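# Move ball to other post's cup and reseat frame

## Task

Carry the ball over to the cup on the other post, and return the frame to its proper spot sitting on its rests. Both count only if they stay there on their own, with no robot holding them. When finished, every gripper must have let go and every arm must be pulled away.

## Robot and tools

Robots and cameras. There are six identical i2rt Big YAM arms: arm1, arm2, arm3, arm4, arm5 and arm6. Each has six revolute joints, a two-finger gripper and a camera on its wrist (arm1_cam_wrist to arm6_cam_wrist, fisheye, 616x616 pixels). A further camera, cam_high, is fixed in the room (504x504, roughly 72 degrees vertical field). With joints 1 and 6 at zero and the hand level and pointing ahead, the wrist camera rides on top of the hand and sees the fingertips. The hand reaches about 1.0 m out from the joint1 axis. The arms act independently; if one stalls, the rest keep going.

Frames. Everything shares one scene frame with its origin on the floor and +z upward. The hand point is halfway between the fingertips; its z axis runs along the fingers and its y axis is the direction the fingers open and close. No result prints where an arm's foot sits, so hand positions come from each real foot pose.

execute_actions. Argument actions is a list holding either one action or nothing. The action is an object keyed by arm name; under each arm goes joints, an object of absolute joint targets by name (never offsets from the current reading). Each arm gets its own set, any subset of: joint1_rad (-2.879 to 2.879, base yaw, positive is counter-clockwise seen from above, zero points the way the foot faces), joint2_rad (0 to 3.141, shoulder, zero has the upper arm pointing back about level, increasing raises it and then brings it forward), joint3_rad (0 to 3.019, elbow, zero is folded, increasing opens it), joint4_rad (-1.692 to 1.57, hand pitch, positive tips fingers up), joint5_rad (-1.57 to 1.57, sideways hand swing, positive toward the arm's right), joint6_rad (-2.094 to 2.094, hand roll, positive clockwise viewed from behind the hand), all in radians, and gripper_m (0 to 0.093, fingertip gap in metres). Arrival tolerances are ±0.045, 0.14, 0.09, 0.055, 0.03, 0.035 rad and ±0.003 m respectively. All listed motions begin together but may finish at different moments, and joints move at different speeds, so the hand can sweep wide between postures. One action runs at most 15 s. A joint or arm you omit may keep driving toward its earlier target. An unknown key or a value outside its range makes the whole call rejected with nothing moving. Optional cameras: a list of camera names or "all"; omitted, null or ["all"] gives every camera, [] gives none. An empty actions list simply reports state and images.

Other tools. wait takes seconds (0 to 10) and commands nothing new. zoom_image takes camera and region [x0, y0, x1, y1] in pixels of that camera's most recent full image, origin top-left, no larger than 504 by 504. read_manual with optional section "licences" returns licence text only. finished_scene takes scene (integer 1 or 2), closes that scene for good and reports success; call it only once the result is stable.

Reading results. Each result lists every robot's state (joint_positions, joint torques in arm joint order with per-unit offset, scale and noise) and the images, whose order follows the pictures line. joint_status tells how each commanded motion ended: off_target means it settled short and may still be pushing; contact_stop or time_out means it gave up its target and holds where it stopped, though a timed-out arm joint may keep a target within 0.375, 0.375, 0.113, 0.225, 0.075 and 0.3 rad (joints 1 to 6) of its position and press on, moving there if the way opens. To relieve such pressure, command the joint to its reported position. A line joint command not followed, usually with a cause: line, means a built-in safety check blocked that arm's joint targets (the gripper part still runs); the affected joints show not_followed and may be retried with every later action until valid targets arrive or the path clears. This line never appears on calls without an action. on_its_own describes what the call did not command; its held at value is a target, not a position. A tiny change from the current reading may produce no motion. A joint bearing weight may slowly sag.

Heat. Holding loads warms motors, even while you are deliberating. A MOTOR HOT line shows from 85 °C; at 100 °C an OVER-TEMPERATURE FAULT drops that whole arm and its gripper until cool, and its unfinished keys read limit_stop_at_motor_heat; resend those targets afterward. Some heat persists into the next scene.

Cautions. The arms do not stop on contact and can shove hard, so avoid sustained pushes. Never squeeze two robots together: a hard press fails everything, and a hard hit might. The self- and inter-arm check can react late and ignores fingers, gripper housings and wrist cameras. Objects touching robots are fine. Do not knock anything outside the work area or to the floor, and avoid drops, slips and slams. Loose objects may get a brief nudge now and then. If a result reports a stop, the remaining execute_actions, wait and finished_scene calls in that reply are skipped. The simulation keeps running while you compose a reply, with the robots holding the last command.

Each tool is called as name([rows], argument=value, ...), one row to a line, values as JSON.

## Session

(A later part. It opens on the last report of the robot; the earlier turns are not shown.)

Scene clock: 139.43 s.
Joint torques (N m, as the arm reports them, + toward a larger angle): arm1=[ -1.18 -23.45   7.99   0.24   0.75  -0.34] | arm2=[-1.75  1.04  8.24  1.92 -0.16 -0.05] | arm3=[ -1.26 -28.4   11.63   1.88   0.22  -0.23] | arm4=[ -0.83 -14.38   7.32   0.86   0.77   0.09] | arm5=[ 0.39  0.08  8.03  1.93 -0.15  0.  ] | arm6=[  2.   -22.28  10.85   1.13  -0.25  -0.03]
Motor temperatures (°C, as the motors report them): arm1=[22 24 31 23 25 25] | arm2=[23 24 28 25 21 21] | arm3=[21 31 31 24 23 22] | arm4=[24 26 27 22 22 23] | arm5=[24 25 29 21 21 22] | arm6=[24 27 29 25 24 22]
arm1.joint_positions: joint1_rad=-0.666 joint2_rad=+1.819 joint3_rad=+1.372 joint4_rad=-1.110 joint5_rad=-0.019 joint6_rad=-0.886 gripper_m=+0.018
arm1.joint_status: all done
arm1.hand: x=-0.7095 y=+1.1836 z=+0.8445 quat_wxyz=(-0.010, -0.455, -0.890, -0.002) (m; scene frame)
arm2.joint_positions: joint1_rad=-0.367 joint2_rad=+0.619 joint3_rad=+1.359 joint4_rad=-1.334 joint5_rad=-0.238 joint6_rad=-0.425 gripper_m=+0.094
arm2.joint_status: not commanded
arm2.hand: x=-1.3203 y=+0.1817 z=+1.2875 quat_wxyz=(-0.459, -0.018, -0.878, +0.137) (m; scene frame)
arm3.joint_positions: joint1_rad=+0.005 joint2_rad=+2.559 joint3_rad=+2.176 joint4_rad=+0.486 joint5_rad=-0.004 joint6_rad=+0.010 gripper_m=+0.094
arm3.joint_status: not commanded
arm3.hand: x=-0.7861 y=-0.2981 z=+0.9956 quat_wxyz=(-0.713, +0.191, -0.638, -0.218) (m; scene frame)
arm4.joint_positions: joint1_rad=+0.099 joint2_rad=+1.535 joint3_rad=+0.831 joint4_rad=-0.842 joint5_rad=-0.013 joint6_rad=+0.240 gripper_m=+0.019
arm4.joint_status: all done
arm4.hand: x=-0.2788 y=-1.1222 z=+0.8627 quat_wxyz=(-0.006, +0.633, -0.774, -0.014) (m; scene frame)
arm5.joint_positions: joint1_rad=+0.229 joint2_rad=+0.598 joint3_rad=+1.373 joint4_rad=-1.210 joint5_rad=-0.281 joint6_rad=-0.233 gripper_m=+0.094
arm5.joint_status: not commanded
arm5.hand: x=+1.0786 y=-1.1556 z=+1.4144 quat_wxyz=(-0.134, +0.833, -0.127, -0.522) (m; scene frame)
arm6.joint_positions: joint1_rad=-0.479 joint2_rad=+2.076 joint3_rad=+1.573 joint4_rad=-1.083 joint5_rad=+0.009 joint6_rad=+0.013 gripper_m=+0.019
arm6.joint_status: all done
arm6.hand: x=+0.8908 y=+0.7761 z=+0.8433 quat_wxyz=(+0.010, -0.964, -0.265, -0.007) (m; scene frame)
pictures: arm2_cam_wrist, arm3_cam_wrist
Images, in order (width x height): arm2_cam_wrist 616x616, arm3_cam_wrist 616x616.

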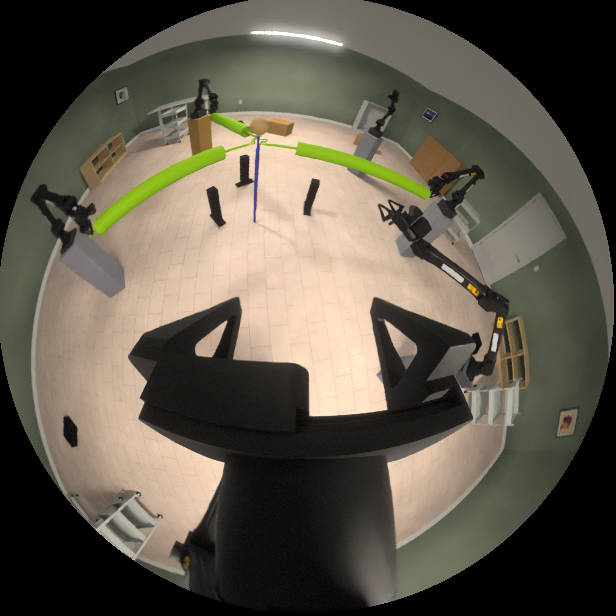

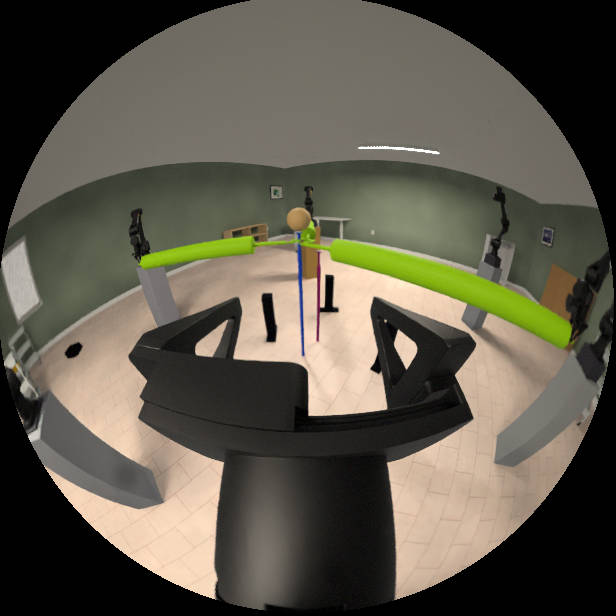

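execute_actions([
  {"arm1":{"joints":{"joint1_rad":-0.47,"joint2_rad":1.755,"joint3_rad":1.335,"joint4_rad":-1.08,"joint6_rad":-0.68}},"arm4":{"joints":{"joint1_rad":-0.197,"joint2_rad":1.54,"joint3_rad":0.835,"joint4_rad":-0.805,"joint6_rad":-0.055}},"arm6":{"joints":{"joint1_rad":-0.345,"joint2_rad":1.868,"joint3_rad":1.258,"joint4_rad":-0.915,"joint6_rad":0.128}}},
], cameras=["cam_high"])

execute_actions([
  {"arm1":{"joints":{"joint1_rad":-0.187,"joint2_rad":1.775,"joint3_rad":1.36,"joint4_rad":-1.09,"joint6_rad":-0.397}},"arm4":{"joints":{"joint1_rad":-0.516,"joint2_rad":1.682,"joint3_rad":1.03,"joint4_rad":-0.86,"joint6_rad":-0.372}},"arm6":{"joints":{"joint1_rad":-0.14,"joint2_rad":1.638,"joint3_rad":0.91,"joint4_rad":-0.803,"joint6_rad":0.336}}},
], cameras=["cam_high"])

execute_actions([
  {"arm1":{"joints":{"joint1_rad":-0.017,"joint2_rad":1.972,"joint3_rad":1.445,"joint4_rad":-0.98,"joint6_rad":-0.226}},"arm4":{"joints":{"joint1_rad":-0.7,"joint2_rad":1.92,"joint3_rad":1.146,"joint4_rad":-0.74,"joint6_rad":-0.556}},"arm6":{"joints":{"joint1_rad":0.095,"joint2_rad":1.722,"joint3_rad":0.738,"joint4_rad":-0.553,"joint6_rad":0.573}}},
], cameras=["cam_high"])

Scene clock: 150.60 s.
Joint torques (N m, as the arm reports them, + toward a larger angle): arm1=[  0.69 -24.22   7.85   0.29   0.41  -0.28] | arm2=[-1.83  0.91  8.38  1.95 -0.19 -0.05] | arm3=[ -1.26 -28.4   11.63   1.9    0.22  -0.24] | arm4=[ -0.57 -13.19   8.1    0.52   0.58  -0.04] | arm5=[ 0.3   0.3   8.04  2.06 -0.11 -0.02] | arm6=[  0.36 -17.09   9.45   0.38  -0.18  -0.25]
Motor temperatures (°C, as the motors report them): arm1=[22 25 30 23 25 25] | arm2=[23 24 28 25 21 21] | arm3=[21 32 32 24 23 22] | arm4=[24 26 27 22 22 23] | arm5=[24 25 29 21 21 22] | arm6=[24 28 28 25 24 22]
arm1.joint_positions: joint1_rad=-0.450 joint2_rad=+1.806 joint3_rad=+1.327 joint4_rad=-1.073 joint5_rad=-0.011 joint6_rad=-0.670 gripper_m=+0.018
arm1.joint_status: all done
arm1.hand: x=-0.5980 y=+1.1758 z=+0.8361 quat_wxyz=(-0.008, -0.455, -0.890, +0.000) (m; scene frame)
arm2.joint_positions: joint1_rad=-0.367 joint2_rad=+0.619 joint3_rad=+1.359 joint4_rad=-1.334 joint5_rad=-0.238 joint6_rad=-0.425 gripper_m=+0.094
arm2.joint_status: not commanded
arm2.hand: x=-1.3203 y=+0.1817 z=+1.2875 quat_wxyz=(-0.459, -0.018, -0.878, +0.137) (m; scene frame)
arm3.joint_positions: joint1_rad=+0.005 joint2_rad=+2.559 joint3_rad=+2.176 joint4_rad=+0.486 joint5_rad=-0.004 joint6_rad=+0.010 gripper_m=+0.094
arm3.joint_status: not commanded
arm3.hand: x=-0.7861 y=-0.2981 z=+0.9956 quat_wxyz=(-0.713, +0.191, -0.638, -0.218) (m; scene frame)
arm4.joint_positions: joint1_rad=-0.196 joint2_rad=+1.556 joint3_rad=+0.820 joint4_rad=-0.803 joint5_rad=-0.009 joint6_rad=-0.051 gripper_m=+0.019
arm4.joint_status: all done
arm4.hand: x=-0.1688 y=-1.1321 z=+0.8529 quat_wxyz=(-0.014, +0.632, -0.775, -0.014) (m; scene frame)
arm5.joint_positions: joint1_rad=+0.229 joint2_rad=+0.598 joint3_rad=+1.373 joint4_rad=-1.210 joint5_rad=-0.281 joint6_rad=-0.233 gripper_m=+0.094
arm5.joint_status: not commanded
arm5.hand: x=+1.0786 y=-1.1556 z=+1.4144 quat_wxyz=(-0.134, +0.833, -0.127, -0.522) (m; scene frame)
arm6.joint_positions: joint1_rad=-0.348 joint2_rad=+1.897 joint3_rad=+1.247 joint4_rad=-0.924 joint5_rad=+0.008 joint6_rad=+0.152 gripper_m=+0.019
arm6.joint_status: all done
arm6.hand: x=+1.0017 y=+0.7657 z=+0.8345 quat_wxyz=(+0.008, -0.965, -0.261, -0.002) (m; scene frame)
pictures: cam_high
Images, in order (width x height): cam_high 504x504.

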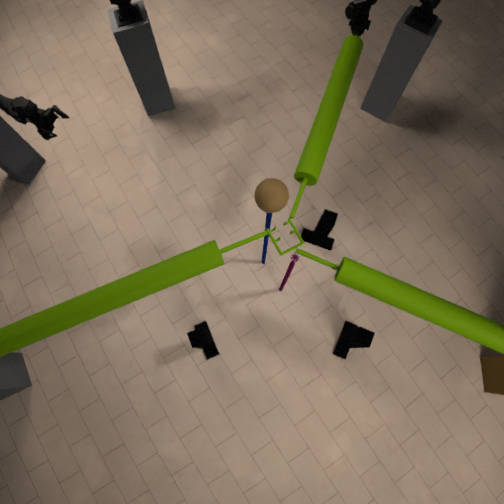

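Scene clock: 151.77 s.
Joint torques (N m, as the arm reports them, + toward a larger angle): arm1=[  0.64 -22.88   9.18  -0.1    0.26  -0.2 ] | arm2=[-1.85  0.94  8.43  1.91 -0.21 -0.07] | arm3=[ -1.25 -28.44  11.63   1.9    0.22  -0.23] | arm4=[ -0.96 -17.15   8.4   -0.09   0.53  -0.13] | arm5=[ 0.31  0.09  8.07  1.92 -0.12 -0.01] | arm6=[ -0.28 -11.61   8.76   0.68  -0.23  -0.2 ]
Motor temperatures (°C, as the motors report them): arm1=[22 25 30 23 25 25] | arm2=[23 24 28 25 21 21] | arm3=[21 32 32 24 23 22] | arm4=[24 26 27 22 22 23] | arm5=[24 25 29 21 21 22] | arm6=[24 28 28 25 24 22]
arm1.joint_positions: joint1_rad=-0.172 joint2_rad=+1.806 joint3_rad=+1.331 joint4_rad=-1.071 joint5_rad=-0.007 joint6_rad=-0.389 gripper_m=+0.018
arm1.joint_status: all done
arm1.hand: x=-0.4548 y=+1.1879 z=+0.8380 quat_wxyz=(-0.010, -0.457, -0.890, +0.000) (m; scene frame)
arm2.joint_positions: joint1_rad=-0.367 joint2_rad=+0.619 joint3_rad=+1.359 joint4_rad=-1.334 joint5_rad=-0.238 joint6_rad=-0.425 gripper_m=+0.094
arm2.joint_status: not commanded
arm2.hand: x=-1.3203 y=+0.1817 z=+1.2875 quat_wxyz=(-0.459, -0.018, -0.878, +0.137) (m; scene frame)
arm3.joint_positions: joint1_rad=+0.005 joint2_rad=+2.559 joint3_rad=+2.176 joint4_rad=+0.486 joint5_rad=-0.004 joint6_rad=+0.010 gripper_m=+0.094
arm3.joint_status: not commanded
arm3.hand: x=-0.7861 y=-0.2981 z=+0.9956 quat_wxyz=(-0.713, +0.191, -0.638, -0.218) (m; scene frame)
arm4.joint_positions: joint1_rad=-0.511 joint2_rad=+1.708 joint3_rad=+1.014 joint4_rad=-0.844 joint5_rad=-0.009 joint6_rad=-0.357 gripper_m=+0.019
arm4.joint_status: all done
arm4.hand: x=-0.0240 y=-1.1220 z=+0.8522 quat_wxyz=(-0.018, +0.628, -0.778, -0.010) (m; scene frame)
arm5.joint_positions: joint1_rad=+0.229 joint2_rad=+0.598 joint3_rad=+1.373 joint4_rad=-1.210 joint5_rad=-0.281 joint6_rad=-0.233 gripper_m=+0.094
arm5.joint_status: not commanded
arm5.hand: x=+1.0786 y=-1.1556 z=+1.4144 quat_wxyz=(-0.134, +0.833, -0.127, -0.522) (m; scene frame)
arm6.joint_positions: joint1_rad=-0.143 joint2_rad=+1.657 joint3_rad=+0.899 joint4_rad=-0.809 joint5_rad=+0.009 joint6_rad=+0.353 gripper_m=+0.019
arm6.joint_status: all done
arm6.hand: x=+1.1447 y=+0.7768 z=+0.8380 quat_wxyz=(+0.006, -0.965, -0.263, +0.002) (m; scene frame)
pictures: cam_high
Images, in order (width x height): cam_high 504x504.

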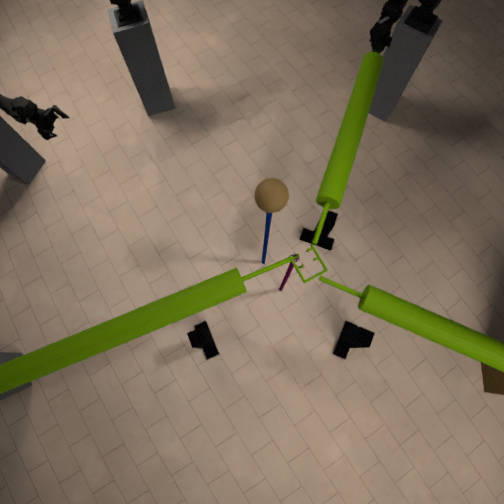

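Scene clock: 152.80 s.
Joint torques (N m, as the arm reports them, + toward a larger angle): arm1=[  0.68 -27.78   8.6   -0.52   0.07  -0.2 ] | arm2=[-1.8   1.12  8.17  1.95 -0.19 -0.06] | arm3=[ -1.22 -28.42  11.62   1.9    0.22  -0.23] | arm4=[ -1.07 -20.31   7.32  -0.05   0.23  -0.17] | arm5=[ 0.7  -0.16  8.03  2.02 -0.12 -0.02] | arm6=[ -0.09 -11.13   6.06   0.52  -0.11  -0.16]
Motor temperatures (°C, as the motors report them): arm1=[22 25 30 23 25 25] | arm2=[23 24 28 25 21 21] | arm3=[21 32 32 24 23 22] | arm4=[24 26 27 22 22 23] | arm5=[24 25 29 21 21 22] | arm6=[24 28 27 25 24 22]
arm1.joint_positions: joint1_rad=-0.003 joint2_rad=+2.025 joint3_rad=+1.414 joint4_rad=-0.955 joint5_rad=-0.003 joint6_rad=-0.221 gripper_m=+0.018
arm1.joint_status: all done
arm1.hand: x=-0.3553 y=+1.1783 z=+0.7520 quat_wxyz=(-0.002, -0.456, -0.890, -0.006) (m; scene frame)
arm2.joint_positions: joint1_rad=-0.367 joint2_rad=+0.619 joint3_rad=+1.359 joint4_rad=-1.334 joint5_rad=-0.238 joint6_rad=-0.425 gripper_m=+0.094
arm2.joint_status: not commanded
arm2.hand: x=-1.3203 y=+0.1817 z=+1.2875 quat_wxyz=(-0.459, -0.018, -0.878, +0.137) (m; scene frame)
arm3.joint_positions: joint1_rad=+0.005 joint2_rad=+2.559 joint3_rad=+2.176 joint4_rad=+0.486 joint5_rad=-0.004 joint6_rad=+0.010 gripper_m=+0.094
arm3.joint_status: not commanded
arm3.hand: x=-0.7861 y=-0.2981 z=+0.9956 quat_wxyz=(-0.713, +0.191, -0.638, -0.218) (m; scene frame)
arm4.joint_positions: joint1_rad=-0.691 joint2_rad=+1.950 joint3_rad=+1.134 joint4_rad=-0.725 joint5_rad=-0.003 joint6_rad=-0.538 gripper_m=+0.019
arm4.joint_status: all done
arm4.hand: x=+0.0751 y=-1.1334 z=+0.7793 quat_wxyz=(-0.018, +0.628, -0.778, -0.004) (m; scene frame)
arm5.joint_positions: joint1_rad=+0.229 joint2_rad=+0.598 joint3_rad=+1.373 joint4_rad=-1.210 joint5_rad=-0.281 joint6_rad=-0.233 gripper_m=+0.094
arm5.joint_status: not commanded
arm5.hand: x=+1.0786 y=-1.1556 z=+1.4144 quat_wxyz=(-0.134, +0.833, -0.127, -0.522) (m; scene frame)
arm6.joint_positions: joint1_rad=+0.093 joint2_rad=+1.742 joint3_rad=+0.732 joint4_rad=-0.563 joint5_rad=+0.007 joint6_rad=+0.586 gripper_m=+0.019
arm6.joint_status: all done
arm6.hand: x=+1.2437 y=+0.7658 z=+0.7674 quat_wxyz=(+0.006, -0.964, -0.264, +0.000) (m; scene frame)
pictures: cam_high
Images, in order (width x height): cam_high 504x504.

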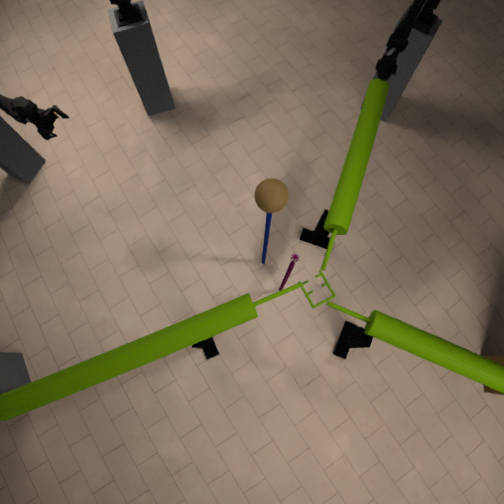

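execute_actions([
  {"arm1":{"joints":{"joint1_rad":-0.04,"joint2_rad":2.165,"joint3_rad":1.4,"joint4_rad":-0.745,"joint6_rad":-0.24}},"arm4":{"joints":{"joint2_rad":2.175,"joint3_rad":1.146,"joint4_rad":-0.485}},"arm6":{"joints":{"joint1_rad":0.085,"joint2_rad":2.085,"joint3_rad":0.76,"joint4_rad":-0.21,"joint6_rad":0.56}},"arm3":{"joints":{"joint2_rad":0.8,"joint3_rad":1.4,"joint4_rad":-1.0}}},
], cameras=[])

execute_actions([
  {"arm1":{"joints":{"joint2_rad":2.39,"joint3_rad":1.455,"joint4_rad":-0.57}},"arm4":{"joints":{"joint2_rad":2.44,"joint3_rad":1.237,"joint4_rad":-0.318}},"arm6":{"joints":{"joint2_rad":2.425,"joint3_rad":0.88,"joint4_rad":0.005}}},
], cameras=[])

execute_actions([
  {"arm1":{"joints":{"joint2_rad":2.595,"joint3_rad":1.556,"joint4_rad":-0.47}},"arm4":{"joints":{"joint2_rad":2.672,"joint3_rad":1.373,"joint4_rad":-0.23}},"arm6":{"joints":{"joint2_rad":2.685,"joint3_rad":1.04,"joint4_rad":0.105}}},
], cameras=["cam_high"])

Scene clock: 161.77 s.
Joint torques (N m, as the arm reports them, + toward a larger angle): arm1=[  0.25 -28.42   5.98   0.23   0.17  -0.23] | arm2=[-1.66  0.76  8.42  1.89 -0.2  -0.07] | arm3=[-1.14 -0.76  8.24  0.7   0.22 -0.23] | arm4=[ -1.3  -21.76   5.66   0.25   0.25  -0.14] | arm5=[ 0.58  0.4   8.02  2.   -0.11 -0.02] | arm6=[ -0.1  -13.21   3.16   0.6   -0.21  -0.22]
Motor temperatures (°C, as the motors report them): arm1=[22 25 30 23 25 25] | arm2=[23 24 28 25 21 21] | arm3=[21 32 31 24 23 22] | arm4=[24 27 26 22 22 23] | arm5=[24 25 29 21 21 22] | arm6=[24 27 26 25 24 22]
arm1.joint_positions: joint1_rad=-0.022 joint2_rad=+2.220 joint3_rad=+1.392 joint4_rad=-0.738 joint5_rad=-0.005 joint6_rad=-0.232 gripper_m=+0.018
arm1.joint_status: all done
arm1.hand: x=-0.3639 y=+1.1746 z=+0.6397 quat_wxyz=(-0.003, -0.460, -0.888, -0.007) (m; scene frame)
arm2.joint_positions: joint1_rad=-0.367 joint2_rad=+0.619 joint3_rad=+1.359 joint4_rad=-1.334 joint5_rad=-0.238 joint6_rad=-0.425 gripper_m=+0.094
arm2.joint_status: not commanded
arm2.hand: x=-1.3203 y=+0.1817 z=+1.2875 quat_wxyz=(-0.459, -0.018, -0.878, +0.137) (m; scene frame)
arm3.joint_positions: joint1_rad=+0.005 joint2_rad=+0.796 joint3_rad=+1.406 joint4_rad=-0.982 joint5_rad=-0.004 joint6_rad=+0.010 gripper_m=+0.094
arm3.joint_status: all done
arm3.hand: x=-1.3139 y=-0.6434 z=+1.4032 quat_wxyz=(-0.544, +0.235, -0.789, -0.166) (m; scene frame)
arm4.joint_positions: joint1_rad=-0.690 joint2_rad=+2.207 joint3_rad=+1.133 joint4_rad=-0.479 joint5_rad=-0.004 joint6_rad=-0.540 gripper_m=+0.019
arm4.joint_status: all done
arm4.hand: x=+0.0709 y=-1.1366 z=+0.6591 quat_wxyz=(-0.012, +0.630, -0.777, -0.004) (m; scene frame)
arm5.joint_positions: joint1_rad=+0.229 joint2_rad=+0.598 joint3_rad=+1.373 joint4_rad=-1.210 joint5_rad=-0.281 joint6_rad=-0.233 gripper_m=+0.094
arm5.joint_status: not commanded
arm5.hand: x=+1.0786 y=-1.1556 z=+1.4144 quat_wxyz=(-0.134, +0.833, -0.127, -0.522) (m; scene frame)
arm6.joint_positions: joint1_rad=+0.081 joint2_rad=+2.101 joint3_rad=+0.755 joint4_rad=-0.210 joint5_rad=+0.010 joint6_rad=+0.578 gripper_m=+0.019
arm6.joint_status: all done
arm6.hand: x=+1.2377 y=+0.7649 z=+0.6491 quat_wxyz=(+0.002, -0.965, -0.262, +0.007) (m; scene frame)
pictures: none
No camera images: the call's "cameras" was empty. Leave "cameras" out to get every camera's image.

Scene clock: 162.80 s.
Joint torques (N m, as the arm reports them, + toward a larger angle): arm1=[  1.75 -28.53   5.68   0.11   0.26  -0.16] | arm2=[-1.54  0.91  8.28  1.86 -0.21 -0.04] | arm3=[-1.15 -0.6   8.2   0.71  0.22 -0.23] | arm4=[ -1.2  -22.49   3.95   0.46   0.2   -0.13] | arm5=[ 0.91 -0.34  7.98  1.94 -0.12  0.02] | arm6=[  0.05 -14.53   0.43   0.28  -0.3   -0.18]
Motor temperatures (°C, as the motors report them): arm1=[22 25 30 23 25 25] | arm2=[23 24 28 25 21 21] | arm3=[21 31 31 24 23 22] | arm4=[24 27 26 22 22 23] | arm5=[24 25 29 21 21 22] | arm6=[24 27 26 25 24 22]
arm1.joint_positions: joint1_rad=-0.032 joint2_rad=+2.439 joint3_rad=+1.440 joint4_rad=-0.558 joint5_rad=-0.007 joint6_rad=-0.238 gripper_m=+0.018
arm1.joint_status: all done
arm1.hand: x=-0.3684 y=+1.1735 z=+0.5319 quat_wxyz=(-0.006, -0.461, -0.887, -0.005) (m; scene frame)
arm2.joint_positions: joint1_rad=-0.367 joint2_rad=+0.619 joint3_rad=+1.359 joint4_rad=-1.334 joint5_rad=-0.238 joint6_rad=-0.425 gripper_m=+0.094
arm2.joint_status: not commanded
arm2.hand: x=-1.3203 y=+0.1817 z=+1.2875 quat_wxyz=(-0.459, -0.018, -0.878, +0.137) (m; scene frame)
arm3.joint_positions: joint1_rad=+0.005 joint2_rad=+0.796 joint3_rad=+1.406 joint4_rad=-0.982 joint5_rad=-0.004 joint6_rad=+0.010 gripper_m=+0.094
arm3.joint_status: not commanded
arm3.hand: x=-1.3139 y=-0.6434 z=+1.4032 quat_wxyz=(-0.544, +0.235, -0.789, -0.166) (m; scene frame)
arm4.joint_positions: joint1_rad=-0.691 joint2_rad=+2.472 joint3_rad=+1.229 joint4_rad=-0.316 joint5_rad=-0.003 joint6_rad=-0.542 gripper_m=+0.019
arm4.joint_status: all done
arm4.hand: x=+0.0714 y=-1.1371 z=+0.5509 quat_wxyz=(-0.010, +0.630, -0.777, -0.003) (m; scene frame)
arm5.joint_positions: joint1_rad=+0.229 joint2_rad=+0.598 joint3_rad=+1.373 joint4_rad=-1.210 joint5_rad=-0.281 joint6_rad=-0.233 gripper_m=+0.094
arm5.joint_status: not commanded
arm5.hand: x=+1.0786 y=-1.1556 z=+1.4144 quat_wxyz=(-0.134, +0.833, -0.127, -0.522) (m; scene frame)
arm6.joint_positions: joint1_rad=+0.077 joint2_rad=+2.442 joint3_rad=+0.881 joint4_rad=+0.003 joint5_rad=+0.014 joint6_rad=+0.574 gripper_m=+0.019
arm6.joint_status: all done
arm6.hand: x=+1.2352 y=+0.7655 z=+0.5391 quat_wxyz=(+0.004, -0.965, -0.262, +0.008) (m; scene frame)
pictures: none
No camera images: the call's "cameras" was empty. Leave "cameras" out to get every camera's image.

Scene clock: 163.80 s.
Joint torques (N m, as the arm reports them, + toward a larger angle): arm1=[  1.48 -29.27   4.51   0.23   0.16  -0.16] | arm2=[-1.52  0.47  8.31  1.91 -0.17 -0.01] | arm3=[-1.12 -0.67  8.22  0.7   0.21 -0.23] | arm4=[ -0.95 -22.92   2.72   0.48   0.28  -0.11] | arm5=[ 0.24  0.04  8.08  1.93 -0.11  0.03] | arm6=[  0.08 -14.42  -1.03   0.24  -0.35  -0.14]
Motor temperatures (°C, as the motors report them): arm1=[22 25 30 23 25 25] | arm2=[23 24 28 25 21 21] | arm3=[21 31 31 24 23 22] | arm4=[24 27 26 22 22 23] | arm5=[24 25 29 21 21 22] | arm6=[24 27 26 25 24 22]
arm1.joint_positions: joint1_rad=-0.034 joint2_rad=+2.638 joint3_rad=+1.544 joint4_rad=-0.462 joint5_rad=-0.006 joint6_rad=-0.240 gripper_m=+0.018
arm1.joint_status: all done
arm1.hand: x=-0.3688 y=+1.1741 z=+0.4442 quat_wxyz=(-0.006, -0.461, -0.887, -0.004) (m; scene frame)
arm2.joint_positions: joint1_rad=-0.367 joint2_rad=+0.619 joint3_rad=+1.359 joint4_rad=-1.334 joint5_rad=-0.238 joint6_rad=-0.425 gripper_m=+0.094
arm2.joint_status: not commanded
arm2.hand: x=-1.3203 y=+0.1817 z=+1.2875 quat_wxyz=(-0.459, -0.018, -0.878, +0.137) (m; scene frame)
arm3.joint_positions: joint1_rad=+0.005 joint2_rad=+0.796 joint3_rad=+1.406 joint4_rad=-0.982 joint5_rad=-0.004 joint6_rad=+0.010 gripper_m=+0.094
arm3.joint_status: not commanded
arm3.hand: x=-1.3139 y=-0.6434 z=+1.4032 quat_wxyz=(-0.544, +0.235, -0.789, -0.166) (m; scene frame)
arm4.joint_positions: joint1_rad=-0.692 joint2_rad=+2.702 joint3_rad=+1.373 joint4_rad=-0.229 joint5_rad=-0.004 joint6_rad=-0.544 gripper_m=+0.019
arm4.joint_status: all done
arm4.hand: x=+0.0727 y=-1.1361 z=+0.4596 quat_wxyz=(-0.010, +0.630, -0.776, -0.004) (m; scene frame)
arm5.joint_positions: joint1_rad=+0.229 joint2_rad=+0.598 joint3_rad=+1.373 joint4_rad=-1.210 joint5_rad=-0.281 joint6_rad=-0.233 gripper_m=+0.094
arm5.joint_status: not commanded
arm5.hand: x=+1.0786 y=-1.1556 z=+1.4144 quat_wxyz=(-0.134, +0.833, -0.127, -0.522) (m; scene frame)
arm6.joint_positions: joint1_rad=+0.077 joint2_rad=+2.704 joint3_rad=+1.043 joint4_rad=+0.102 joint5_rad=+0.013 joint6_rad=+0.574 gripper_m=+0.019
arm6.joint_status: all done
arm6.hand: x=+1.2355 y=+0.7660 z=+0.4478 quat_wxyz=(+0.004, -0.965, -0.262, +0.007) (m; scene frame)
pictures: cam_high
Images, in order (width x height): cam_high 504x504.

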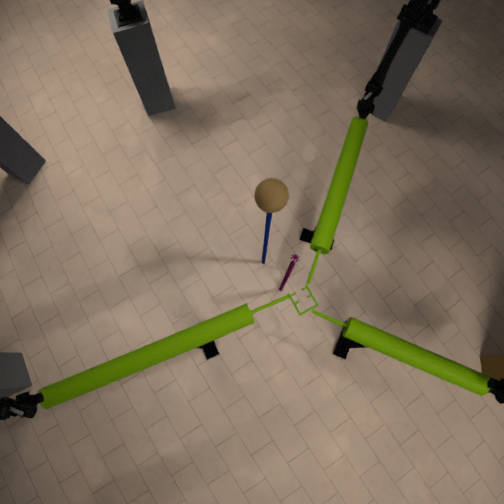

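Within a few mm; release.

execute_actions([
  {"arm1":{"joints":{"gripper_m":0.09}},"arm4":{"joints":{"gripper_m":0.09}},"arm6":{"joints":{"gripper_m":0.09}}},
], cameras=[])

execute_actions([
  {"arm1":{"joints":{"joint2_rad":2.165,"joint3_rad":1.35,"joint4_rad":-0.745}},"arm4":{"joints":{"joint2_rad":2.175,"joint3_rad":1.1,"joint4_rad":-0.485}},"arm6":{"joints":{"joint2_rad":2.085,"joint3_rad":0.72,"joint4_rad":-0.21}}},
], cameras=["cam_high","arm5_cam_wrist"])

Scene clock: 168.27 s.
Joint torques (N m, as the arm reports them, + toward a larger angle): arm1=[  1.85 -26.98   4.57   0.3    0.11  -0.15] | arm2=[-1.74  0.65  8.26  1.8  -0.19 -0.04] | arm3=[-1.16 -0.63  8.22  0.71  0.22 -0.23] | arm4=[ -1.04 -21.16   2.9    0.49   0.26  -0.09] | arm5=[ 0.49  0.05  7.94  2.07 -0.13 -0.02] | arm6=[  0.25 -14.9   -0.74   0.5    0.01  -0.11]
Motor temperatures (°C, as the motors report them): arm1=[22 25 29 23 25 25] | arm2=[23 24 29 25 21 21] | arm3=[21 30 30 24 23 22] | arm4=[24 27 26 22 21 23] | arm5=[24 25 29 21 21 22] | arm6=[24 27 25 25 24 22]
arm1.joint_positions: joint1_rad=-0.034 joint2_rad=+2.618 joint3_rad=+1.544 joint4_rad=-0.462 joint5_rad=-0.003 joint6_rad=-0.240 gripper_m=+0.090
arm1.joint_status: all done
arm1.hand: x=-0.3660 y=+1.1654 z=+0.4549 quat_wxyz=(-0.013, -0.461, -0.887, +0.004) (m; scene frame)
arm2.joint_positions: joint1_rad=-0.367 joint2_rad=+0.619 joint3_rad=+1.359 joint4_rad=-1.334 joint5_rad=-0.238 joint6_rad=-0.425 gripper_m=+0.094
arm2.joint_status: not commanded
arm2.hand: x=-1.3203 y=+0.1817 z=+1.2875 quat_wxyz=(-0.459, -0.018, -0.878, +0.137) (m; scene frame)
arm3.joint_positions: joint1_rad=+0.005 joint2_rad=+0.796 joint3_rad=+1.406 joint4_rad=-0.982 joint5_rad=-0.004 joint6_rad=+0.010 gripper_m=+0.094
arm3.joint_status: not commanded
arm3.hand: x=-1.3139 y=-0.6434 z=+1.4032 quat_wxyz=(-0.544, +0.235, -0.789, -0.166) (m; scene frame)
arm4.joint_positions: joint1_rad=-0.692 joint2_rad=+2.684 joint3_rad=+1.373 joint4_rad=-0.229 joint5_rad=-0.004 joint6_rad=-0.546 gripper_m=+0.090
arm4.joint_status: all done
arm4.hand: x=+0.0792 y=-1.1293 z=+0.4682 quat_wxyz=(-0.019, +0.631, -0.776, -0.005) (m; scene frame)
arm5.joint_positions: joint1_rad=+0.229 joint2_rad=+0.598 joint3_rad=+1.373 joint4_rad=-1.210 joint5_rad=-0.281 joint6_rad=-0.233 gripper_m=+0.094
arm5.joint_status: not commanded
arm5.hand: x=+1.0786 y=-1.1556 z=+1.4144 quat_wxyz=(-0.134, +0.833, -0.127, -0.522) (m; scene frame)
arm6.joint_positions: joint1_rad=+0.078 joint2_rad=+2.701 joint3_rad=+1.043 joint4_rad=+0.102 joint5_rad=+0.004 joint6_rad=+0.571 gripper_m=+0.090
arm6.joint_status: all done
arm6.hand: x=+1.2364 y=+0.7637 z=+0.4488 quat_wxyz=(-0.001, -0.965, -0.264, +0.005) (m; scene frame)
pictures: none
No camera images: the call's "cameras" was empty. Leave "cameras" out to get every camera's image.

Scene clock: 169.73 s.
Joint torques (N m, as the arm reports them, + toward a larger angle): arm1=[  1.45 -23.28   6.36   0.02   0.09  -0.17] | arm2=[-1.53  0.87  8.46  1.82 -0.18 -0.05] | arm3=[-1.11 -0.66  8.22  0.71  0.22 -0.23] | arm4=[ -1.03 -17.45   4.85  -0.09   0.24  -0.09] | arm5=[ 0.58  0.41  7.88  1.94 -0.1  -0.02] | arm6=[  0.35 -10.35   2.33   0.1   -0.03  -0.11]
Motor temperatures (°C, as the motors report them): arm1=[22 25 29 23 25 25] | arm2=[23 24 29 25 21 21] | arm3=[21 30 30 24 23 22] | arm4=[24 27 26 22 21 23] | arm5=[24 25 29 21 21 22] | arm6=[24 27 25 25 24 22]
arm1.joint_positions: joint1_rad=-0.034 joint2_rad=+2.172 joint3_rad=+1.339 joint4_rad=-0.731 joint5_rad=-0.003 joint6_rad=-0.240 gripper_m=+0.090
arm1.joint_status: all done
arm1.hand: x=-0.3754 y=+1.1849 z=+0.6516 quat_wxyz=(-0.002, -0.461, -0.887, -0.006) (m; scene frame)
arm2.joint_positions: joint1_rad=-0.367 joint2_rad=+0.619 joint3_rad=+1.359 joint4_rad=-1.334 joint5_rad=-0.238 joint6_rad=-0.425 gripper_m=+0.094
arm2.joint_status: not commanded
arm2.hand: x=-1.3203 y=+0.1817 z=+1.2875 quat_wxyz=(-0.459, -0.018, -0.878, +0.137) (m; scene frame)
arm3.joint_positions: joint1_rad=+0.005 joint2_rad=+0.796 joint3_rad=+1.406 joint4_rad=-0.982 joint5_rad=-0.004 joint6_rad=+0.010 gripper_m=+0.094
arm3.joint_status: not commanded
arm3.hand: x=-1.3139 y=-0.6434 z=+1.4032 quat_wxyz=(-0.544, +0.235, -0.789, -0.166) (m; scene frame)
arm4.joint_positions: joint1_rad=-0.692 joint2_rad=+2.167 joint3_rad=+1.098 joint4_rad=-0.470 joint5_rad=-0.004 joint6_rad=-0.547 gripper_m=+0.090
arm4.joint_status: all done
arm4.hand: x=+0.0681 y=-1.1413 z=+0.6712 quat_wxyz=(-0.020, +0.631, -0.775, -0.005) (m; scene frame)
arm5.joint_positions: joint1_rad=+0.229 joint2_rad=+0.598 joint3_rad=+1.373 joint4_rad=-1.210 joint5_rad=-0.281 joint6_rad=-0.233 gripper_m=+0.094
arm5.joint_status: not commanded
arm5.hand: x=+1.0786 y=-1.1556 z=+1.4144 quat_wxyz=(-0.134, +0.833, -0.127, -0.522) (m; scene frame)
arm6.joint_positions: joint1_rad=+0.078 joint2_rad=+2.077 joint3_rad=+0.722 joint4_rad=-0.204 joint5_rad=+0.004 joint6_rad=+0.571 gripper_m=+0.090
arm6.joint_status: all done
arm6.hand: x=+1.2424 y=+0.7747 z=+0.6543 quat_wxyz=(+0.000, -0.964, -0.264, +0.004) (m; scene frame)
pictures: arm5_cam_wrist, cam_high
Images, in order (width x height): arm5_cam_wrist 616x616, cam_high 504x504.

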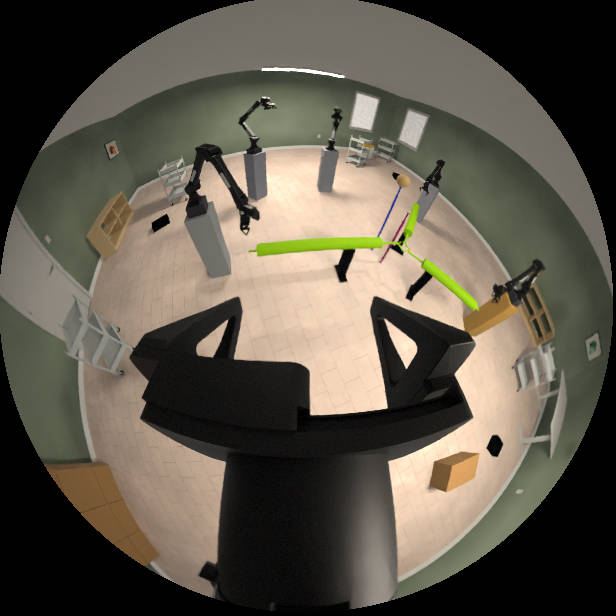

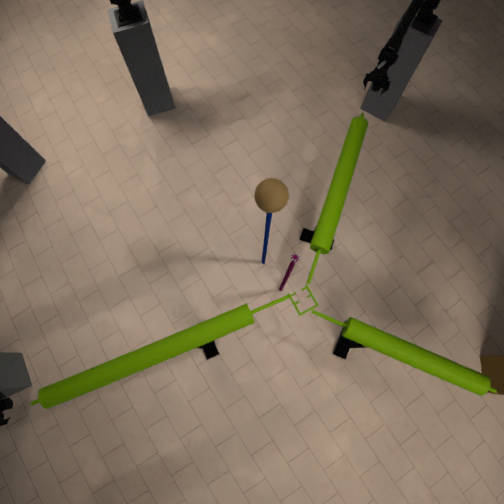

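finished_scene(scene=1)

The scene is finished: the task was done.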